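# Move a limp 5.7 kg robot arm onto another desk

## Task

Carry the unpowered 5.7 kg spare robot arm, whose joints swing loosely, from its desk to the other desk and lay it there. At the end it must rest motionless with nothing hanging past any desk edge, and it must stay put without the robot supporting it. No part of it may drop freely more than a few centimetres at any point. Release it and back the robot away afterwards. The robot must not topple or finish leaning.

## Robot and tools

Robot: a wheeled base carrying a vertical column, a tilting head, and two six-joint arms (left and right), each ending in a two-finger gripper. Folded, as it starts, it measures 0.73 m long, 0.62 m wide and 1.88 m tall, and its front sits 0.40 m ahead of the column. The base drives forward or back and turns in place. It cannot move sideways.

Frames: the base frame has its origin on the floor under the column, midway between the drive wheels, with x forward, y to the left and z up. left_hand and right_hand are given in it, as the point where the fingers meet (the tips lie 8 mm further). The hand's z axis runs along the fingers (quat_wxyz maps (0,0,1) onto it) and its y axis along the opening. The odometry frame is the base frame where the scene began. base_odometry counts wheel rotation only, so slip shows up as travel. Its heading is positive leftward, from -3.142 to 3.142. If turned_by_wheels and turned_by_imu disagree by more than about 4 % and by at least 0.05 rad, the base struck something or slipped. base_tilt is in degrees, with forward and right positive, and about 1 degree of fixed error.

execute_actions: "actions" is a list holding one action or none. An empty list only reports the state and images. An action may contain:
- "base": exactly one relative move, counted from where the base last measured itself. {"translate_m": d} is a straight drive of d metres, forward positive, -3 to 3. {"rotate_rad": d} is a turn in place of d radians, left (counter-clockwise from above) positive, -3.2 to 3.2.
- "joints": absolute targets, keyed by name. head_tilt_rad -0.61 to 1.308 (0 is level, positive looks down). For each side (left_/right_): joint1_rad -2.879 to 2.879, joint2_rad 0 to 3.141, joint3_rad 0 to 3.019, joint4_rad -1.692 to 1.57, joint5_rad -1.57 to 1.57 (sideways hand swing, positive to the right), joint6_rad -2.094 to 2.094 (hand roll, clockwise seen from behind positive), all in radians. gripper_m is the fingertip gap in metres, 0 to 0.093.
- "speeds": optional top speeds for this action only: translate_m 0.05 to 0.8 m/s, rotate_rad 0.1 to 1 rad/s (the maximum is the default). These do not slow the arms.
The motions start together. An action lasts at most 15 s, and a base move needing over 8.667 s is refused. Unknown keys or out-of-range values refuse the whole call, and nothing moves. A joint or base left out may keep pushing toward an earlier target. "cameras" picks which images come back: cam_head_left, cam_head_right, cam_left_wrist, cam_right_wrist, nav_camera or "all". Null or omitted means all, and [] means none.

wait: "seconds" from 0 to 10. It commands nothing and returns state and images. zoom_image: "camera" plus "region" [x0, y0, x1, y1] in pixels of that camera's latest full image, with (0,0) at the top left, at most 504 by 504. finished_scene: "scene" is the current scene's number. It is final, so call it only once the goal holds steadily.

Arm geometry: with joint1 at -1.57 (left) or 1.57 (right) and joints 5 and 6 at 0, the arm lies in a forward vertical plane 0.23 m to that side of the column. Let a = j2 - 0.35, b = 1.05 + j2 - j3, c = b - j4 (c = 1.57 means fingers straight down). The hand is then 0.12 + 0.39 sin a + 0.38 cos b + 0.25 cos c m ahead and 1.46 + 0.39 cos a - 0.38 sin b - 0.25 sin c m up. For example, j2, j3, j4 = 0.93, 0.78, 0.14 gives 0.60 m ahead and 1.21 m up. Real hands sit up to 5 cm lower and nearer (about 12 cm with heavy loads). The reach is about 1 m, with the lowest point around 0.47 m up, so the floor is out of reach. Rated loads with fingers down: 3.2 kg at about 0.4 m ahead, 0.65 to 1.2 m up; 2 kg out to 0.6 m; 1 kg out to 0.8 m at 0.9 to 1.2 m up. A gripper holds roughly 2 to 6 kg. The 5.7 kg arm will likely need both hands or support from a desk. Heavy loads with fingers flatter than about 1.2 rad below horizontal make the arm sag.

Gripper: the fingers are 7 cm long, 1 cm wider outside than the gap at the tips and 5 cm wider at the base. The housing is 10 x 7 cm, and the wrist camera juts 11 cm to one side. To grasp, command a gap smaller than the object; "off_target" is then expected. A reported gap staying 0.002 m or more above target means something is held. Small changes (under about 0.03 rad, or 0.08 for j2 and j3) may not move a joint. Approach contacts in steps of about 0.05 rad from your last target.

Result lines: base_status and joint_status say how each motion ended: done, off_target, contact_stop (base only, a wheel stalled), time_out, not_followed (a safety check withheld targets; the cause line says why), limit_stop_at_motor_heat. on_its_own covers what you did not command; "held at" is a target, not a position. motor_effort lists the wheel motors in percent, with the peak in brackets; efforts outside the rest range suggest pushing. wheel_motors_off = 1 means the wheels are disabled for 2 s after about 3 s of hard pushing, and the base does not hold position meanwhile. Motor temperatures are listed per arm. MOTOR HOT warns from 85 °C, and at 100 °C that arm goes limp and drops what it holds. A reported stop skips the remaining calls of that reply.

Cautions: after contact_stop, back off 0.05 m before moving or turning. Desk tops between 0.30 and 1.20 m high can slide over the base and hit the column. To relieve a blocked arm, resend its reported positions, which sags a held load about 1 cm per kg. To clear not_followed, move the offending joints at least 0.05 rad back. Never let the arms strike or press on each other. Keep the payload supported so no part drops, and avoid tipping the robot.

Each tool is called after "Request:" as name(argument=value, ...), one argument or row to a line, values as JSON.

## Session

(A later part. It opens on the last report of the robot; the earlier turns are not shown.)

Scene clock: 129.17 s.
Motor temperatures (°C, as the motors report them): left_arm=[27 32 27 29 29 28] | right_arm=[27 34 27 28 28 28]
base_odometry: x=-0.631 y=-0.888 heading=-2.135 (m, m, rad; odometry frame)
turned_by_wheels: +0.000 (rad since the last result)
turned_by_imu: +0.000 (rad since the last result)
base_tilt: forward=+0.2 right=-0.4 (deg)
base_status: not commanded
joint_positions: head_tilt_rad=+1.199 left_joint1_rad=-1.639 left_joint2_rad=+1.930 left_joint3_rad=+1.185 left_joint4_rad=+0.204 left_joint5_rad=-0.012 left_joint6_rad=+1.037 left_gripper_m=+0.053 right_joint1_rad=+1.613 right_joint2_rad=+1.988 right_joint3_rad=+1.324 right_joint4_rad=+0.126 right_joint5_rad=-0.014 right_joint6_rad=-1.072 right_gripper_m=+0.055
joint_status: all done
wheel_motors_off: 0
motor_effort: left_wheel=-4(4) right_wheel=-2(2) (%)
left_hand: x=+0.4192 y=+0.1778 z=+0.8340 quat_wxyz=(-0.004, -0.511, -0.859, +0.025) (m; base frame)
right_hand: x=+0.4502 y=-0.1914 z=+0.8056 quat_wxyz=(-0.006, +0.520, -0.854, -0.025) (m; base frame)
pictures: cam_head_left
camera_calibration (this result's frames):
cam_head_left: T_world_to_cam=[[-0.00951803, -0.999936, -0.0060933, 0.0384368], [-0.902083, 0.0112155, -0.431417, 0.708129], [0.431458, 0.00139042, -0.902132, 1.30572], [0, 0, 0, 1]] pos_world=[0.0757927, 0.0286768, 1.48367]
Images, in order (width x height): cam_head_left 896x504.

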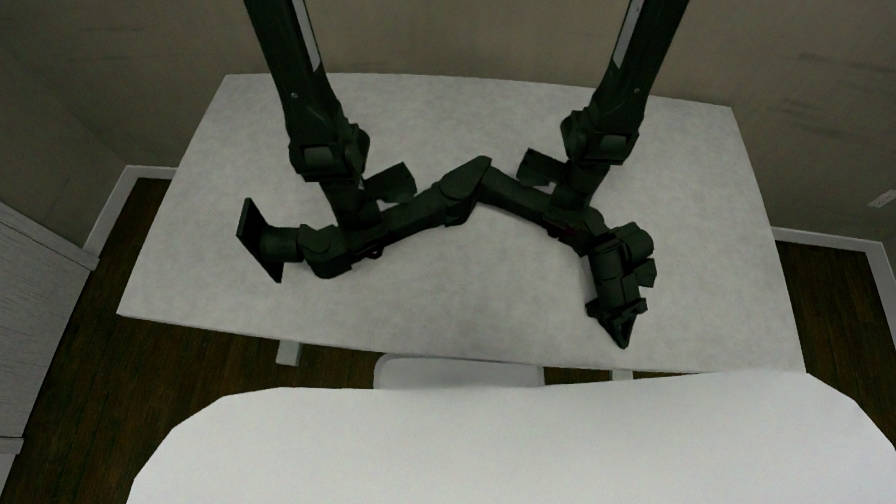

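Request:
execute_actions(
  actions=[
    {"joints":{"left_joint2_rad":1.73,"left_joint3_rad":1.05,"right_joint2_rad":1.79,"right_joint3_rad":1.21,"right_joint4_rad":0.14}},
  ],
  cameras=["cam_head_left"],
)

Request:
execute_actions(
  actions=[
    {"joints":{"left_joint2_rad":1.63,"left_joint3_rad":0.95,"right_joint2_rad":1.69,"right_joint3_rad":1.11}},
  ],
  cameras=["cam_head_left"],
)

Scene clock: 133.30 s.
Motor temperatures (°C, as the motors report them): left_arm=[27 33 27 29 29 28] | right_arm=[27 35 27 28 28 28]
base_odometry: x=-0.631 y=-0.888 heading=-2.135 (m, m, rad; odometry frame)
turned_by_wheels: +0.000 (rad since the last result)
turned_by_imu: +0.000 (rad since the last result)
base_tilt: forward=+0.0 right=-0.5 (deg)
base_status: not commanded
joint_positions: head_tilt_rad=+1.199 left_joint1_rad=-1.640 left_joint2_rad=+1.831 left_joint3_rad=+1.088 left_joint4_rad=+0.205 left_joint5_rad=-0.012 left_joint6_rad=+1.038 left_gripper_m=+0.053 right_joint1_rad=+1.619 right_joint2_rad=+1.892 right_joint3_rad=+1.224 right_joint4_rad=+0.132 right_joint5_rad=-0.012 right_joint6_rad=-1.069 right_gripper_m=+0.055
joint_status: all done
wheel_motors_off: 0
motor_effort: left_wheel=-4(5) right_wheel=-2(3) (%)
left_hand: x=+0.4194 y=+0.1798 z=+0.8718 quat_wxyz=(-0.005, -0.511, -0.859, +0.025) (m; base frame)
right_hand: x=+0.4504 y=-0.1888 z=+0.8429 quat_wxyz=(-0.009, +0.520, -0.854, -0.026) (m; base frame)
pictures: cam_head_left
camera_calibration (this result's frames):
cam_head_left: T_world_to_cam=[[-0.00951803, -0.999936, -0.0060933, 0.0384368], [-0.902083, 0.0112155, -0.431417, 0.708129], [0.431458, 0.00139042, -0.902132, 1.30572], [0, 0, 0, 1]] pos_world=[0.0757927, 0.0286768, 1.48367]
Images, in order (width x height): cam_head_left 896x504.

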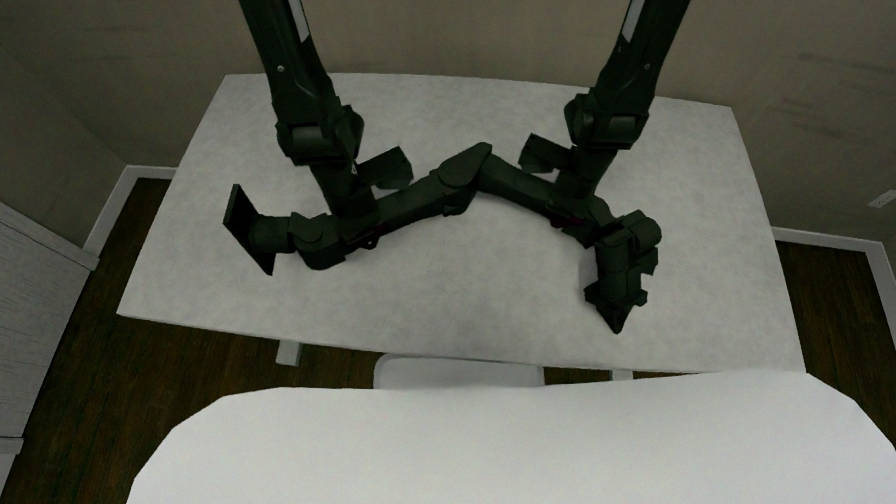

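Scene clock: 134.30 s.
Motor temperatures (°C, as the motors report them): left_arm=[27 33 27 29 29 28] | right_arm=[27 35 27 28 28 28]
base_odometry: x=-0.631 y=-0.888 heading=-2.135 (m, m, rad; odometry frame)
turned_by_wheels: +0.000 (rad since the last result)
turned_by_imu: +0.000 (rad since the last result)
base_tilt: forward=+0.3 right=-0.4 (deg)
base_status: not commanded
joint_positions: head_tilt_rad=+1.199 left_joint1_rad=-1.641 left_joint2_rad=+1.730 left_joint3_rad=+0.987 left_joint4_rad=+0.205 left_joint5_rad=-0.011 left_joint6_rad=+1.034 left_gripper_m=+0.053 right_joint1_rad=+1.624 right_joint2_rad=+1.792 right_joint3_rad=+1.126 right_joint4_rad=+0.134 right_joint5_rad=-0.012 right_joint6_rad=-1.071 right_gripper_m=+0.055
joint_status: all done
wheel_motors_off: 0
motor_effort: left_wheel=-5(5) right_wheel=-1(3) (%)
left_hand: x=+0.4150 y=+0.1815 z=+0.9104 quat_wxyz=(-0.007, -0.509, -0.860, +0.025) (m; base frame)
right_hand: x=+0.4487 y=-0.1871 z=+0.8813 quat_wxyz=(-0.011, +0.521, -0.853, -0.027) (m; base frame)
pictures: cam_head_left
camera_calibration (this result's frames):
cam_head_left: T_world_to_cam=[[-0.00951803, -0.999936, -0.0060933, 0.0384368], [-0.902083, 0.0112155, -0.431417, 0.708129], [0.431458, 0.00139042, -0.902132, 1.30572], [0, 0, 0, 1]] pos_world=[0.0757927, 0.0286768, 1.48367]
Images, in order (width x height): cam_head_left 896x504.

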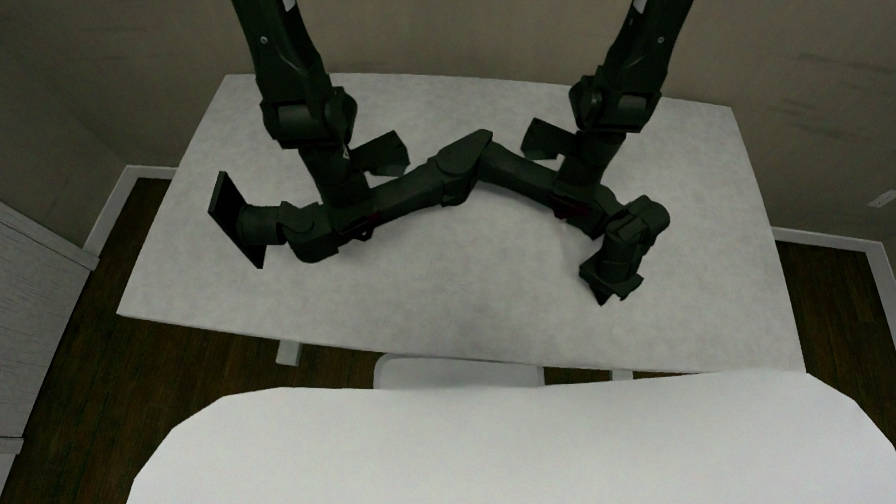

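Request:
execute_actions(
  actions=[],
)

Scene clock: 151.53 s.
Motor temperatures (°C, as the motors report them): left_arm=[27 35 28 29 29 28] | right_arm=[27 38 28 28 28 28]
base_odometry: x=-0.631 y=-0.888 heading=-2.135 (m, m, rad; odometry frame)
turned_by_wheels: +0.000 (rad since the last result)
turned_by_imu: +0.000 (rad since the last result)
base_tilt: forward=+0.1 right=-0.3 (deg)
base_status: not commanded
joint_positions: head_tilt_rad=+1.199 left_joint1_rad=-1.641 left_joint2_rad=+1.730 left_joint3_rad=+0.987 left_joint4_rad=+0.205 left_joint5_rad=-0.011 left_joint6_rad=+1.034 left_gripper_m=+0.053 right_joint1_rad=+1.624 right_joint2_rad=+1.792 right_joint3_rad=+1.126 right_joint4_rad=+0.134 right_joint5_rad=-0.012 right_joint6_rad=-1.071 right_gripper_m=+0.055
joint_status: all done
wheel_motors_off: 0
motor_effort: left_wheel=-4(5) right_wheel=-2(3) (%)
left_hand: x=+0.4150 y=+0.1815 z=+0.9104 quat_wxyz=(-0.007, -0.509, -0.860, +0.025) (m; base frame)
right_hand: x=+0.4487 y=-0.1871 z=+0.8813 quat_wxyz=(-0.011, +0.521, -0.853, -0.027) (m; base frame)
pictures: cam_head_left, cam_head_right, cam_left_wrist, cam_right_wrist, nav_camera
camera_calibration (this result's frames):
cam_head_left: T_world_to_cam=[[-0.00951803, -0.999936, -0.0060933, 0.0384368], [-0.902083, 0.0112155, -0.431417, 0.708129], [0.431458, 0.00139042, -0.902132, 1.30572], [0, 0, 0, 1]] pos_world=[0.0757927, 0.0286768, 1.48367]
cam_head_right: T_world_to_cam=[[-0.0187081, -0.999825, 0.000337428, -0.0402536], [-0.898162, 0.0166576, -0.439348, 0.714655], [0.439265, -0.00852243, -0.898317, 1.2945], [0, 0, 0, 1]] pos_world=[0.0724928, -0.0411187, 1.47687]
cam_left_wrist: T_world_to_cam=[[-0.878402, -0.476933, 0.030736, 0.420538], [-0.381067, 0.737749, 0.557239, -0.481671], [-0.288441, 0.477767, -0.829783, 0.911068], [0, 0, 0, 1]] pos_world=[0.448643, 0.120642, 1.01147]
cam_right_wrist: T_world_to_cam=[[0.890082, -0.454402, -0.0356842, -0.450564], [-0.360917, -0.750444, 0.55369, -0.465875], [-0.278377, -0.479951, -0.831958, 0.889416], [0, 0, 0, 1]] pos_world=[0.48049, -0.127474, 0.981829]
Images, in order (width x height): cam_head_left 896x504, cam_head_right 896x504, cam_left_wrist 616x616, cam_right_wrist 616x616, nav_camera 896x504.

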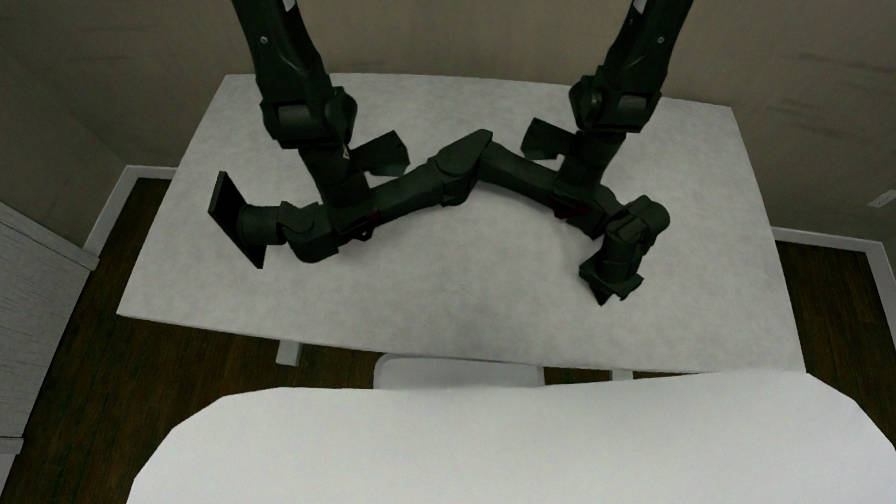

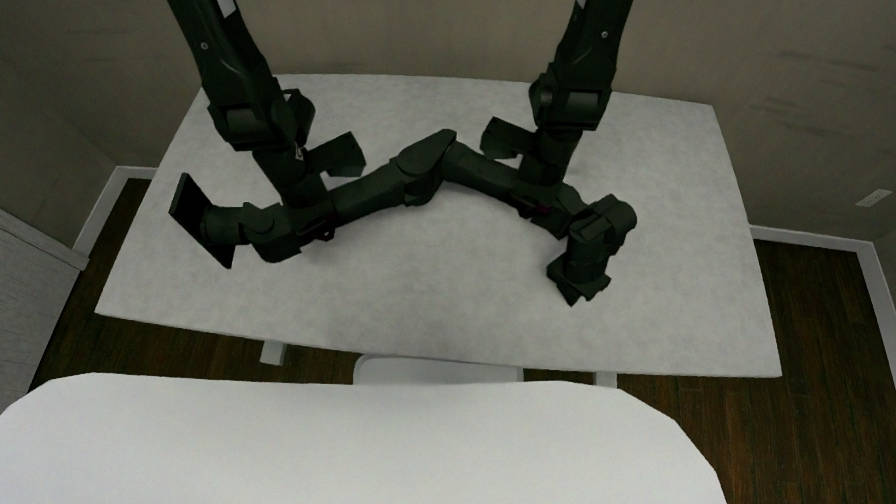

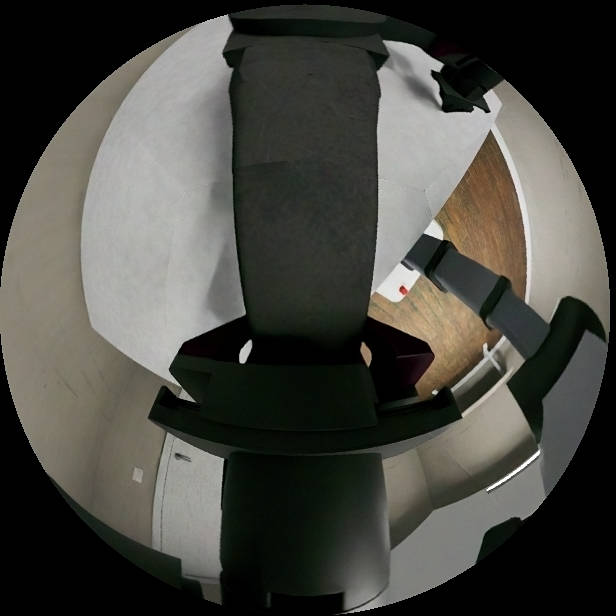

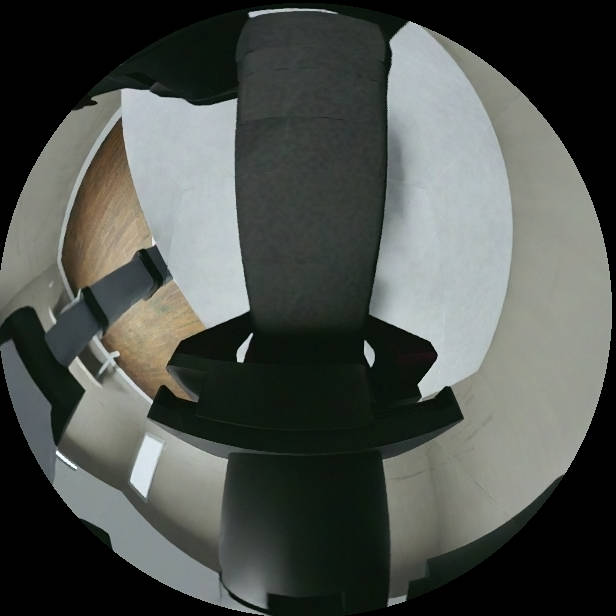

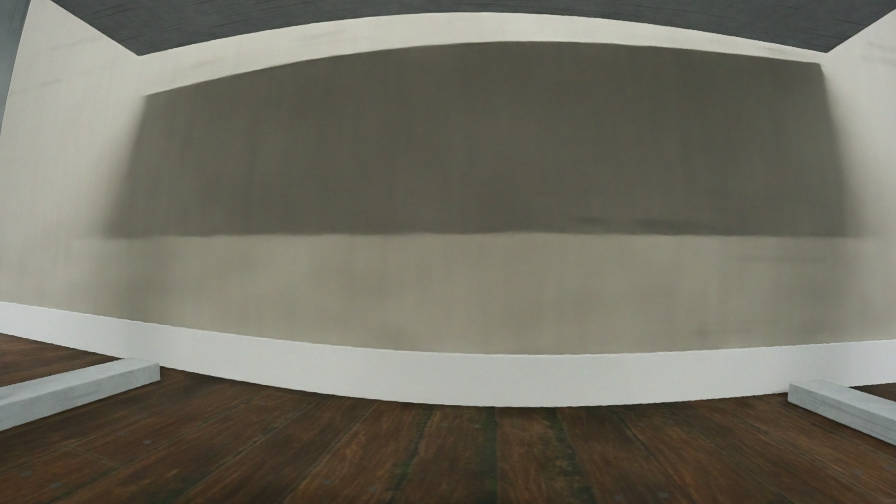

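Request:
execute_actions(
  actions=[
    {"joints":{"left_joint2_rad":1.53,"left_joint3_rad":0.85,"right_joint2_rad":1.59,"right_joint3_rad":1.01}},
  ],
  cameras=["cam_head_left"],
)

Request:
execute_actions(
  actions=[
    {"joints":{"left_joint2_rad":1.43,"left_joint3_rad":0.75,"right_joint2_rad":1.49,"right_joint3_rad":0.91}},
  ],
  cameras=["cam_head_left"],
)

Scene clock: 155.20 s.
Motor temperatures (°C, as the motors report them): left_arm=[27 35 28 29 29 28] | right_arm=[27 38 28 28 28 28]
base_odometry: x=-0.631 y=-0.888 heading=-2.135 (m, m, rad; odometry frame)
turned_by_wheels: +0.000 (rad since the last result)
turned_by_imu: +0.000 (rad since the last result)
base_tilt: forward=+0.2 right=-0.2 (deg)
base_status: not commanded
joint_positions: head_tilt_rad=+1.199 left_joint1_rad=-1.641 left_joint2_rad=+1.627 left_joint3_rad=+0.890 left_joint4_rad=+0.206 left_joint5_rad=-0.015 left_joint6_rad=+1.036 left_gripper_m=+0.053 right_joint1_rad=+1.630 right_joint2_rad=+1.698 right_joint3_rad=+1.030 right_joint4_rad=+0.136 right_joint5_rad=-0.017 right_joint6_rad=-1.063 right_gripper_m=+0.055
joint_status: all done
wheel_motors_off: 0
motor_effort: left_wheel=-5(6) right_wheel=-2(3) (%)
left_hand: x=+0.4093 y=+0.1844 z=+0.9483 quat_wxyz=(-0.008, -0.510, -0.860, +0.022) (m; base frame)
right_hand: x=+0.4416 y=-0.1839 z=+0.9169 quat_wxyz=(-0.014, +0.519, -0.854, -0.032) (m; base frame)
pictures: cam_head_left
camera_calibration (this result's frames):
cam_head_left: T_world_to_cam=[[-0.00951803, -0.999936, -0.0060933, 0.0384368], [-0.902083, 0.0112155, -0.431417, 0.708129], [0.431458, 0.00139042, -0.902132, 1.30572], [0, 0, 0, 1]] pos_world=[0.0757927, 0.0286768, 1.48367]
Images, in order (width x height): cam_head_left 896x504.

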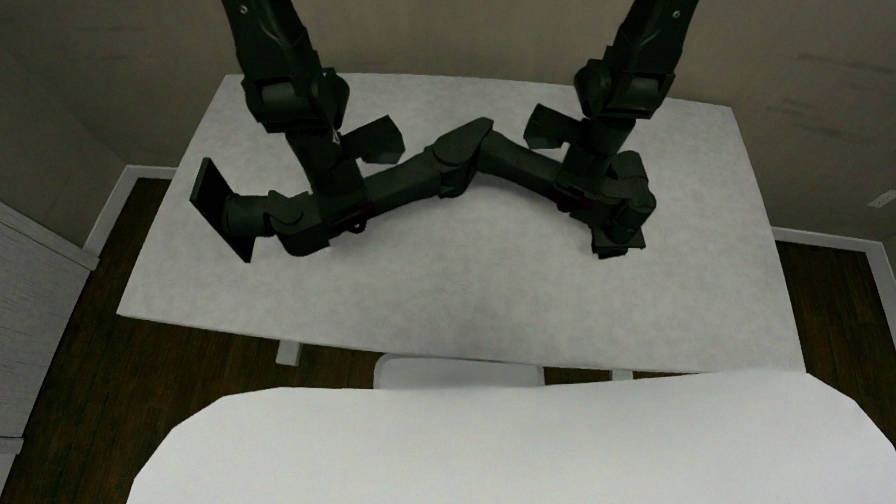

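Scene clock: 156.23 s.
Motor temperatures (°C, as the motors report them): left_arm=[27 35 28 29 29 28] | right_arm=[27 38 28 28 28 28]
base_odometry: x=-0.631 y=-0.888 heading=-2.135 (m, m, rad; odometry frame)
turned_by_wheels: +0.000 (rad since the last result)
turned_by_imu: +0.000 (rad since the last result)
base_tilt: forward=+0.2 right=-0.5 (deg)
base_status: not commanded
joint_positions: head_tilt_rad=+1.199 left_joint1_rad=-1.645 left_joint2_rad=+1.525 left_joint3_rad=+0.784 left_joint4_rad=+0.204 left_joint5_rad=-0.012 left_joint6_rad=+1.031 left_gripper_m=+0.053 right_joint1_rad=+1.635 right_joint2_rad=+1.597 right_joint3_rad=+0.922 right_joint4_rad=+0.136 right_joint5_rad=-0.018 right_joint6_rad=-1.063 right_gripper_m=+0.055
joint_status: all done
wheel_motors_off: 0
motor_effort: left_wheel=-4(5) right_wheel=-1(2) (%)
left_hand: x=+0.3931 y=+0.1847 z=+0.9854 quat_wxyz=(-0.007, -0.509, -0.860, +0.026) (m; base frame)
right_hand: x=+0.4267 y=-0.1834 z=+0.9549 quat_wxyz=(-0.012, +0.520, -0.853, -0.036) (m; base frame)
pictures: cam_head_left
camera_calibration (this result's frames):
cam_head_left: T_world_to_cam=[[-0.00951803, -0.999936, -0.0060933, 0.0384368], [-0.902083, 0.0112155, -0.431417, 0.708129], [0.431458, 0.00139042, -0.902132, 1.30572], [0, 0, 0, 1]] pos_world=[0.0757927, 0.0286768, 1.48367]
Images, in order (width x height): cam_head_left 896x504.

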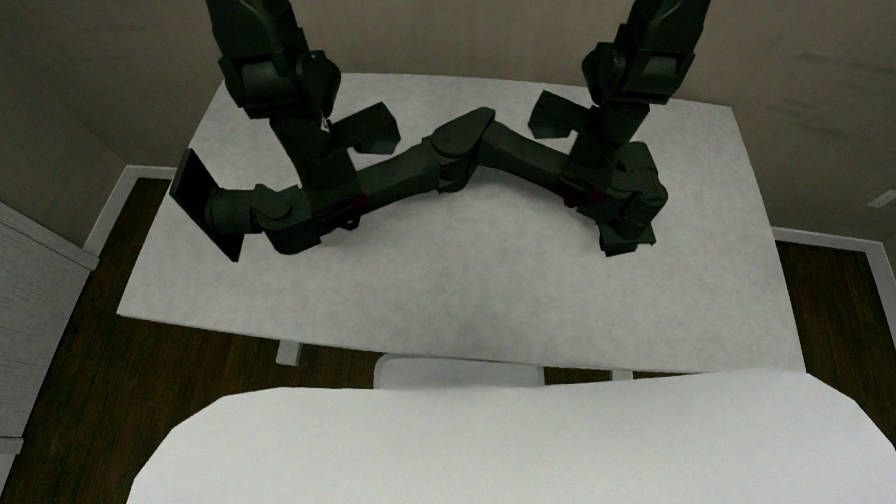

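Request:
execute_actions(
  actions=[
    {"joints":{"left_joint2_rad":1.33,"left_joint3_rad":0.67,"right_joint2_rad":1.39,"right_joint3_rad":0.83}},
  ],
  cameras=["cam_head_left"],
)

Request:
execute_actions(
  actions=[
    {"joints":{"left_joint2_rad":1.23,"left_joint3_rad":0.59,"right_joint2_rad":1.29,"right_joint3_rad":0.75}},
  ],
  cameras=["cam_head_left","cam_left_wrist"],
)

Scene clock: 159.97 s.
Motor temperatures (°C, as the motors report them): left_arm=[27 35 28 29 29 28] | right_arm=[27 38 28 28 29 28]
base_odometry: x=-0.631 y=-0.888 heading=-2.135 (m, m, rad; odometry frame)
turned_by_wheels: +0.000 (rad since the last result)
turned_by_imu: +0.000 (rad since the last result)
base_tilt: forward=+0.1 right=-0.3 (deg)
base_status: not commanded
joint_positions: head_tilt_rad=+1.199 left_joint1_rad=-1.648 left_joint2_rad=+1.425 left_joint3_rad=+0.704 left_joint4_rad=+0.202 left_joint5_rad=-0.009 left_joint6_rad=+1.026 left_gripper_m=+0.053 right_joint1_rad=+1.640 right_joint2_rad=+1.497 right_joint3_rad=+0.842 right_joint4_rad=+0.136 right_joint5_rad=-0.018 right_joint6_rad=-1.066 right_gripper_m=+0.055
joint_status: all done
wheel_motors_off: 0
motor_effort: left_wheel=-5(6) right_wheel=-1(2) (%)
left_hand: x=+0.3886 y=+0.1850 z=+1.0188 quat_wxyz=(-0.016, -0.507, -0.861, +0.024) (m; base frame)
right_hand: x=+0.4256 y=-0.1826 z=+0.9899 quat_wxyz=(-0.022, +0.522, -0.852, -0.032) (m; base frame)
pictures: cam_head_left
camera_calibration (this result's frames):
cam_head_left: T_world_to_cam=[[-0.00951803, -0.999936, -0.0060933, 0.0384368], [-0.902083, 0.0112155, -0.431417, 0.708129], [0.431458, 0.00139042, -0.902132, 1.30572], [0, 0, 0, 1]] pos_world=[0.0757927, 0.0286768, 1.48367]
Images, in order (width x height): cam_head_left 896x504.

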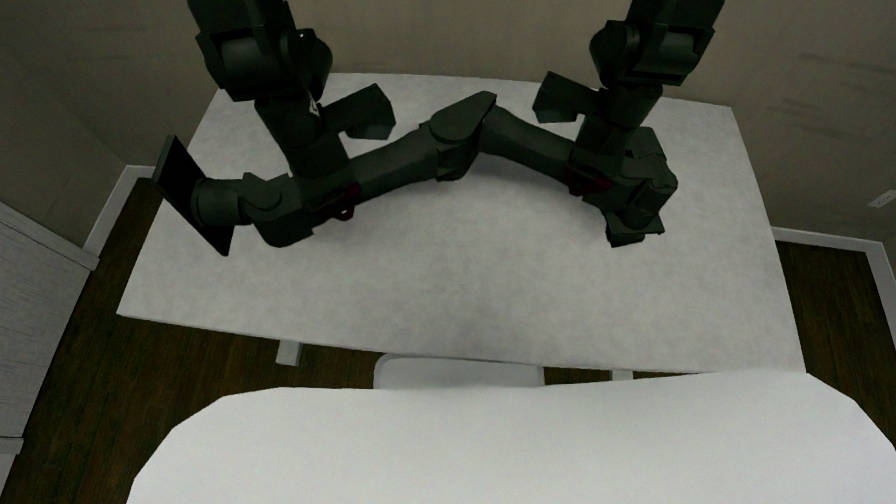

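Scene clock: 160.87 s.
Motor temperatures (°C, as the motors report them): left_arm=[27 35 28 29 29 28] | right_arm=[27 38 28 28 29 28]
base_odometry: x=-0.631 y=-0.888 heading=-2.135 (m, m, rad; odometry frame)
turned_by_wheels: +0.000 (rad since the last result)
turned_by_imu: +0.000 (rad since the last result)
base_tilt: forward=+0.0 right=-0.3 (deg)
base_status: not commanded
joint_positions: head_tilt_rad=+1.199 left_joint1_rad=-1.652 left_joint2_rad=+1.323 left_joint3_rad=+0.620 left_joint4_rad=+0.199 left_joint5_rad=-0.008 left_joint6_rad=+1.021 left_gripper_m=+0.053 right_joint1_rad=+1.645 right_joint2_rad=+1.393 right_joint3_rad=+0.754 right_joint4_rad=+0.136 right_joint5_rad=-0.020 right_joint6_rad=-1.067 right_gripper_m=+0.055
joint_status: all done
wheel_motors_off: 0
motor_effort: left_wheel=-5(6) right_wheel=-1(3) (%)
left_hand: x=+0.3783 y=+0.1855 z=+1.0513 quat_wxyz=(-0.024, -0.506, -0.862, +0.022) (m; base frame)
right_hand: x=+0.4174 y=-0.1818 z=+1.0248 quat_wxyz=(-0.030, +0.524, -0.851, -0.031) (m; base frame)
pictures: cam_head_left, cam_left_wrist
camera_calibration (this result's frames):
cam_head_left: T_world_to_cam=[[-0.00951803, -0.999936, -0.0060933, 0.0384368], [-0.902083, 0.0112155, -0.431417, 0.708129], [0.431458, 0.00139042, -0.902132, 1.30572], [0, 0, 0, 1]] pos_world=[0.0757927, 0.0286768, 1.48367]
cam_left_wrist: T_world_to_cam=[[-0.874729, -0.484521, 0.00940517, 0.408387], [-0.404926, 0.74142, 0.535099, -0.545465], [-0.26624, 0.464259, -0.844737, 1.02526], [0, 0, 0, 1]] pos_world=[0.409319, 0.126306, 1.15411]
Images, in order (width x height): cam_head_left 896x504, cam_left_wrist 616x616.

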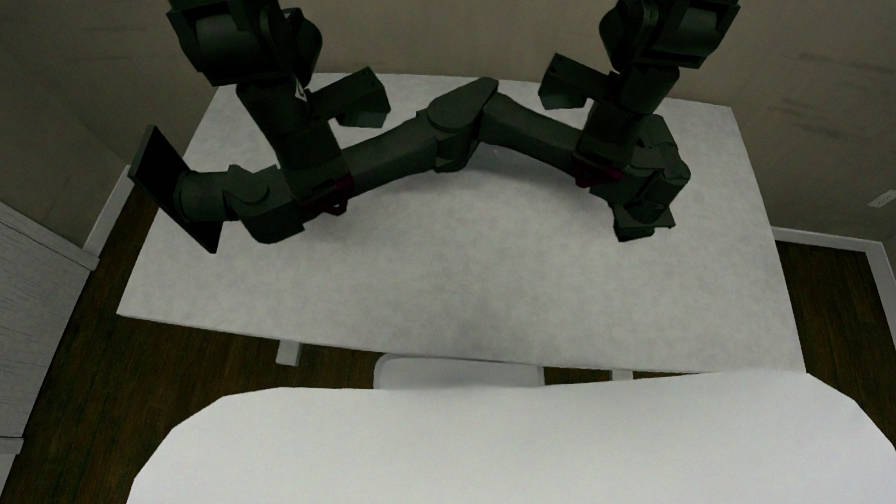

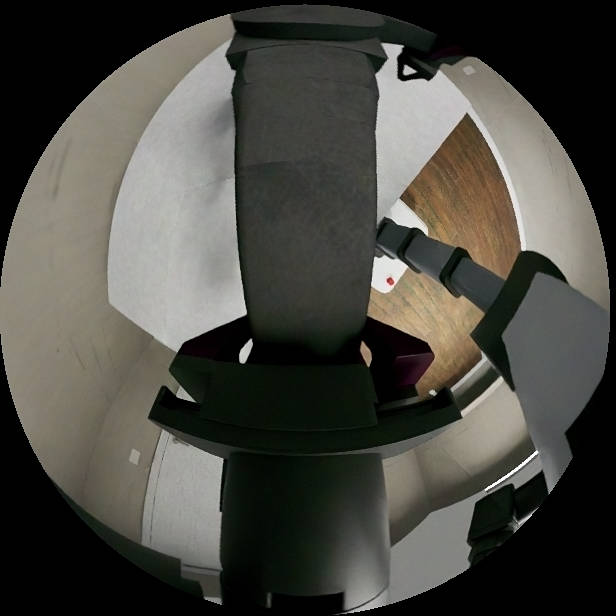

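Request:
execute_actions(
  actions=[
    {"joints":{"left_joint2_rad":1.13,"left_joint3_rad":0.52,"right_joint2_rad":1.19,"right_joint3_rad":0.68}},
  ],
  cameras=["cam_head_left","cam_right_wrist"],
)

Request:
execute_actions(
  actions=[
    {"base":{"translate_m":-0.9},"speeds":{"translate_m":0.3}},
  ],
  cameras=["cam_head_left"],
)

Request:
execute_actions(
  actions=[
    {"base":{"rotate_rad":2.6},"speeds":{"rotate_rad":0.45},"joints":{"head_tilt_rad":0.6}},
  ],
  cameras=["cam_head_left","nav_camera"],
)

Scene clock: 166.00 s.
Motor temperatures (°C, as the motors report them): left_arm=[27 35 28 29 29 28] | right_arm=[27 38 28 28 29 28]
base_odometry: x=-0.631 y=-0.888 heading=-2.135 (m, m, rad; odometry frame)
turned_by_wheels: +0.000 (rad since the last result)
turned_by_imu: +0.000 (rad since the last result)
base_tilt: forward=+0.2 right=-0.3 (deg)
base_status: not commanded
joint_positions: head_tilt_rad=+1.199 left_joint1_rad=-1.655 left_joint2_rad=+1.221 left_joint3_rad=+0.547 left_joint4_rad=+0.196 left_joint5_rad=-0.007 left_joint6_rad=+1.018 left_gripper_m=+0.053 right_joint1_rad=+1.650 right_joint2_rad=+1.291 right_joint3_rad=+0.681 right_joint4_rad=+0.135 right_joint5_rad=-0.022 right_joint6_rad=-1.070 right_gripper_m=+0.055
joint_status: all done
wheel_motors_off: 0
motor_effort: left_wheel=-5(5) right_wheel=-2(3) (%)
left_hand: x=+0.3720 y=+0.1858 z=+1.0809 quat_wxyz=(-0.036, -0.504, -0.862, +0.018) (m; base frame)
right_hand: x=+0.4137 y=-0.1810 z=+1.0571 quat_wxyz=(-0.044, +0.525, -0.849, -0.027) (m; base frame)
pictures: cam_head_left, cam_right_wrist
camera_calibration (this result's frames):
cam_head_left: T_world_to_cam=[[-0.00951803, -0.999936, -0.0060933, 0.0384368], [-0.902083, 0.0112155, -0.431417, 0.708129], [0.431458, 0.00139042, -0.902132, 1.30572], [0, 0, 0, 1]] pos_world=[0.0757927, 0.0286768, 1.48367]
cam_right_wrist: T_world_to_cam=[[0.895122, -0.445822, -0.0002813, -0.448242], [-0.384206, -0.771729, 0.506775, -0.515962], [-0.226148, -0.453517, -0.862078, 1.04392], [0, 0, 0, 1]] pos_world=[0.439076, -0.124583, 1.16129]
Images, in order (width x height): cam_head_left 896x504, cam_right_wrist 616x616.

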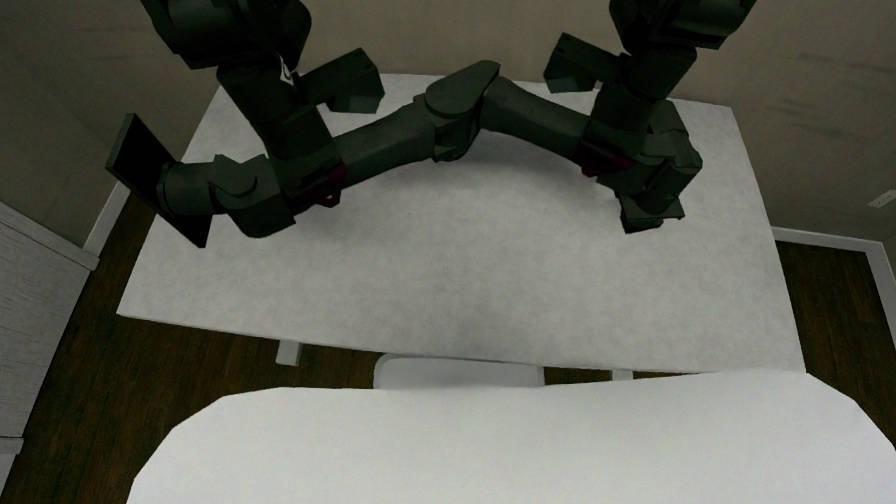

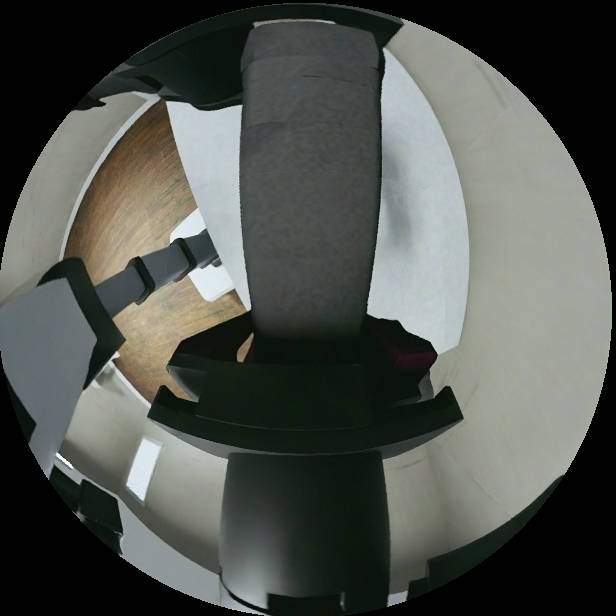

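Scene clock: 170.07 s.
Motor temperatures (°C, as the motors report them): left_arm=[27 35 28 29 29 28] | right_arm=[27 38 27 28 29 28]
base_odometry: x=-0.150 y=-0.127 heading=-2.135 (m, m, rad; odometry frame)
turned_by_wheels: +0.000 (rad since the last result)
turned_by_imu: +0.003 (rad since the last result)
base_tilt: forward=+0.2 right=-0.4 (deg)
base_status: done
joint_positions: head_tilt_rad=+1.199 left_joint1_rad=-1.656 left_joint2_rad=+1.219 left_joint3_rad=+0.537 left_joint4_rad=+0.189 left_joint5_rad=-0.009 left_joint6_rad=+1.013 left_gripper_m=+0.053 right_joint1_rad=+1.651 right_joint2_rad=+1.292 right_joint3_rad=+0.675 right_joint4_rad=+0.131 right_joint5_rad=-0.024 right_joint6_rad=-1.072 right_gripper_m=+0.055
joint_status: not commanded
wheel_motors_off: 0
motor_effort: left_wheel=+0(48) right_wheel=-1(54) (%)
left_hand: x=+0.3651 y=+0.1861 z=+1.0819 quat_wxyz=(-0.029, -0.503, -0.864, +0.021) (m; base frame)
right_hand: x=+0.4086 y=-0.1803 z=+1.0570 quat_wxyz=(-0.040, +0.527, -0.849, -0.031) (m; base frame)
pictures: cam_head_left
camera_calibration (this result's frames):
cam_head_left: T_world_to_cam=[[-0.00951999, -0.999936, -0.00609024, 0.0384322], [-0.902221, 0.0112155, -0.431127, 0.70769], [0.431168, 0.00139042, -0.902271, 1.30595], [0, 0, 0, 1]] pos_world=[0.0757746, 0.0286768, 1.48366]
Images, in order (width x height): cam_head_left 896x504.

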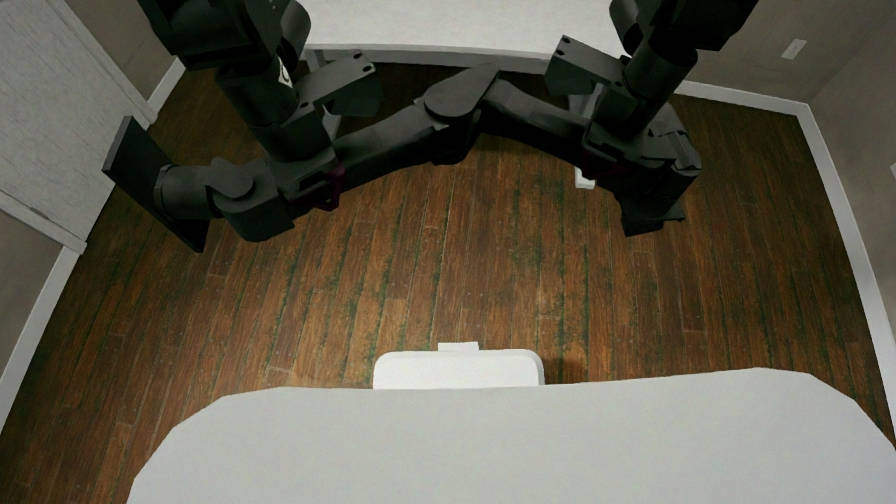

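Scene clock: 176.73 s.
Motor temperatures (°C, as the motors report them): left_arm=[27 34 28 29 29 28] | right_arm=[27 38 27 28 29 28]
base_odometry: x=-0.150 y=-0.127 heading=+0.465 (m, m, rad; odometry frame)
turned_by_wheels: +2.600 (rad since the last result)
turned_by_imu: +2.626 (rad since the last result)
base_tilt: forward=+0.2 right=-0.4 (deg)
base_status: done
joint_positions: head_tilt_rad=+0.618 left_joint1_rad=-1.658 left_joint2_rad=+1.219 left_joint3_rad=+0.538 left_joint4_rad=+0.189 left_joint5_rad=-0.010 left_joint6_rad=+1.011 left_gripper_m=+0.053 right_joint1_rad=+1.651 right_joint2_rad=+1.292 right_joint3_rad=+0.676 right_joint4_rad=+0.131 right_joint5_rad=-0.023 right_joint6_rad=-1.073 right_gripper_m=+0.055
joint_status: all done
wheel_motors_off: 0
motor_effort: left_wheel=-1(43) right_wheel=+1(43) (%)
left_hand: x=+0.3653 y=+0.1855 z=+1.0819 quat_wxyz=(-0.030, -0.502, -0.864, +0.021) (m; base frame)
right_hand: x=+0.4093 y=-0.1804 z=+1.0569 quat_wxyz=(-0.040, +0.527, -0.848, -0.030) (m; base frame)
pictures: cam_head_left, nav_camera
camera_calibration (this result's frames):
cam_head_left: T_world_to_cam=[[-0.00461169, -0.999936, -0.0103176, 0.044697], [-0.51726, 0.0112155, -0.855755, 1.34237], [0.855816, 0.00139042, -0.517279, 0.69183], [0, 0, 0, 1]] pos_world=[0.10248, 0.0286768, 1.50707]
Images, in order (width x height): cam_head_left 896x504, nav_camera 896x504.

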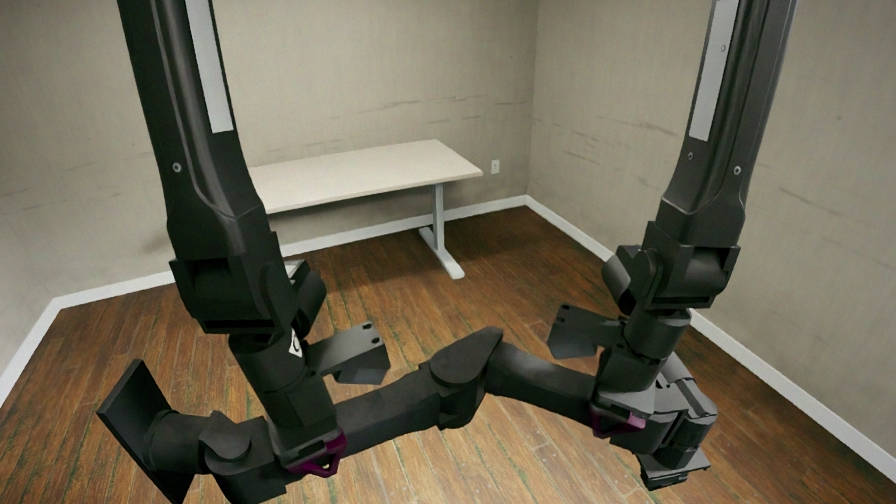

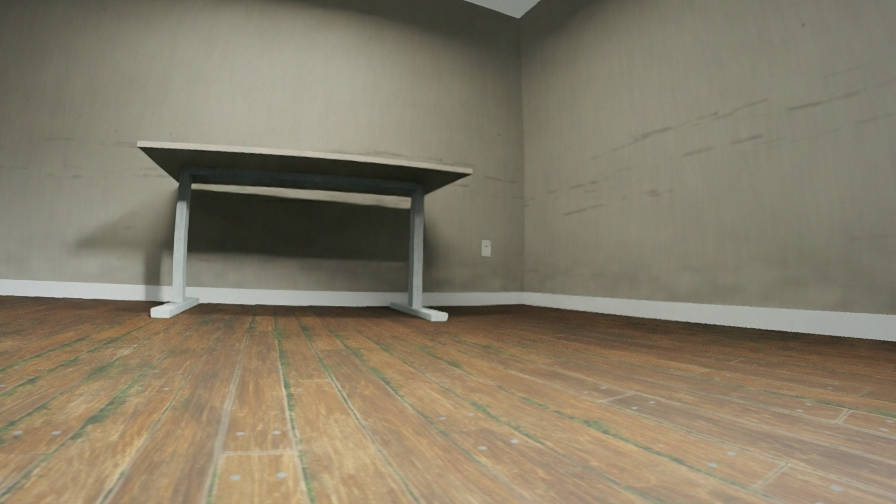

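Request:
execute_actions(
  actions=[
    {"base":{"rotate_rad":0.19},"speeds":{"rotate_rad":0.45}},
  ],
  cameras=[],
)

Request:
execute_actions(
  actions=[
    {"base":{"translate_m":1.1},"speeds":{"translate_m":0.4}},
  ],
  cameras=[],
)

Request:
execute_actions(
  actions=[
    {"base":{"rotate_rad":0.18},"speeds":{"rotate_rad":0.45},"joints":{"head_tilt_rad":0.9}},
  ],
  cameras=["cam_head_left","nav_camera"],
)

Scene clock: 190.73 s.
Motor temperatures (°C, as the motors report them): left_arm=[27 34 27 29 29 28] | right_arm=[28 38 27 28 30 28]
base_odometry: x=-0.150 y=-0.127 heading=+0.654 (m, m, rad; odometry frame)
turned_by_wheels: +0.190 (rad since the last result)
turned_by_imu: +0.192 (rad since the last result)
base_tilt: forward=+0.1 right=-0.4 (deg)
base_status: done
joint_positions: head_tilt_rad=+0.617 left_joint1_rad=-1.658 left_joint2_rad=+1.219 left_joint3_rad=+0.538 left_joint4_rad=+0.189 left_joint5_rad=-0.011 left_joint6_rad=+1.010 left_gripper_m=+0.053 right_joint1_rad=+1.651 right_joint2_rad=+1.292 right_joint3_rad=+0.678 right_joint4_rad=+0.131 right_joint5_rad=-0.024 right_joint6_rad=-1.075 right_gripper_m=+0.055
joint_status: not commanded
wheel_motors_off: 0
motor_effort: left_wheel=-1(29) right_wheel=+1(28) (%)
left_hand: x=+0.3658 y=+0.1857 z=+1.0819 quat_wxyz=(-0.030, -0.502, -0.864, +0.021) (m; base frame)
right_hand: x=+0.4102 y=-0.1801 z=+1.0569 quat_wxyz=(-0.041, +0.528, -0.848, -0.030) (m; base frame)
pictures: none
No camera images: the call's "cameras" was empty. Leave "cameras" out to get every camera's image.

Scene clock: 194.67 s.
Motor temperatures (°C, as the motors report them): left_arm=[27 34 27 29 29 28] | right_arm=[28 39 27 28 30 28]
base_odometry: x=+0.722 y=+0.543 heading=+0.655 (m, m, rad; odometry frame)
turned_by_wheels: +0.001 (rad since the last result)
turned_by_imu: -0.003 (rad since the last result)
base_tilt: forward=+0.1 right=-0.4 (deg)
base_status: done
joint_positions: head_tilt_rad=+0.617 left_joint1_rad=-1.658 left_joint2_rad=+1.219 left_joint3_rad=+0.548 left_joint4_rad=+0.191 left_joint5_rad=-0.012 left_joint6_rad=+1.015 left_gripper_m=+0.053 right_joint1_rad=+1.650 right_joint2_rad=+1.293 right_joint3_rad=+0.685 right_joint4_rad=+0.129 right_joint5_rad=-0.023 right_joint6_rad=-1.071 right_gripper_m=+0.055
joint_status: not commanded
wheel_motors_off: 0
motor_effort: left_wheel=+1(49) right_wheel=-1(52) (%)
left_hand: x=+0.3725 y=+0.1855 z=+1.0815 quat_wxyz=(-0.035, -0.504, -0.863, +0.018) (m; base frame)
right_hand: x=+0.4144 y=-0.1806 z=+1.0566 quat_wxyz=(-0.043, +0.526, -0.849, -0.028) (m; base frame)
pictures: none
No camera images: the call's "cameras" was empty. Leave "cameras" out to get every camera's image.

Scene clock: 195.90 s.
Motor temperatures (°C, as the motors report them): left_arm=[27 34 27 29 29 28] | right_arm=[28 39 27 28 30 28]
base_odometry: x=+0.723 y=+0.543 heading=+0.834 (m, m, rad; odometry frame)
turned_by_wheels: +0.179 (rad since the last result)
turned_by_imu: +0.178 (rad since the last result)
base_tilt: forward=+0.1 right=-0.4 (deg)
base_status: done
joint_positions: head_tilt_rad=+0.901 left_joint1_rad=-1.657 left_joint2_rad=+1.219 left_joint3_rad=+0.548 left_joint4_rad=+0.191 left_joint5_rad=-0.011 left_joint6_rad=+1.016 left_gripper_m=+0.053 right_joint1_rad=+1.650 right_joint2_rad=+1.293 right_joint3_rad=+0.684 right_joint4_rad=+0.129 right_joint5_rad=-0.024 right_joint6_rad=-1.070 right_gripper_m=+0.055
joint_status: all done
wheel_motors_off: 0
motor_effort: left_wheel=+0(43) right_wheel=+0(39) (%)
left_hand: x=+0.3725 y=+0.1855 z=+1.0815 quat_wxyz=(-0.035, -0.504, -0.863, +0.018) (m; base frame)
right_hand: x=+0.4135 y=-0.1807 z=+1.0566 quat_wxyz=(-0.042, +0.526, -0.849, -0.029) (m; base frame)
pictures: cam_head_left, nav_camera
camera_calibration (this result's frames):
cam_head_left: T_world_to_cam=[[-0.00731165, -0.999936, -0.00861748, 0.0422137], [-0.735827, 0.0112155, -0.677077, 1.07813], [0.67713, 0.00139042, -0.735862, 1.03738], [0, 0, 0, 1]] pos_world=[0.0911841, 0.0286768, 1.49371]
Images, in order (width x height): cam_head_left 896x504, nav_camera 896x504.

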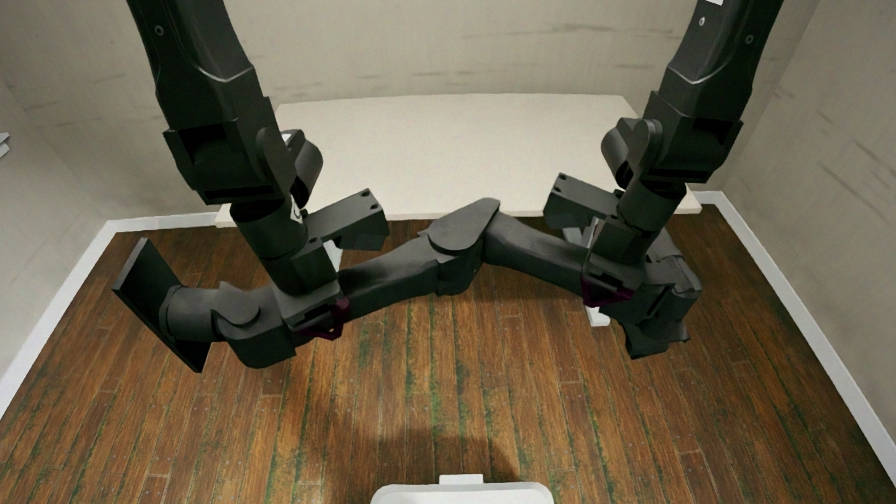

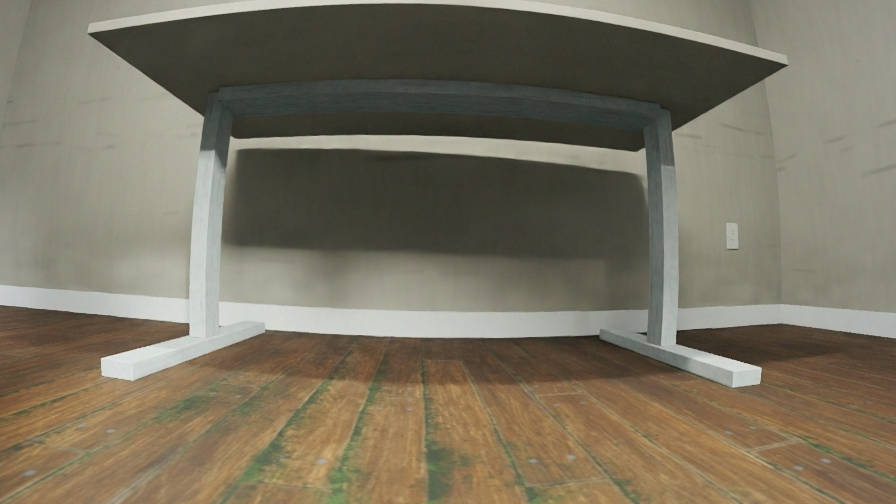

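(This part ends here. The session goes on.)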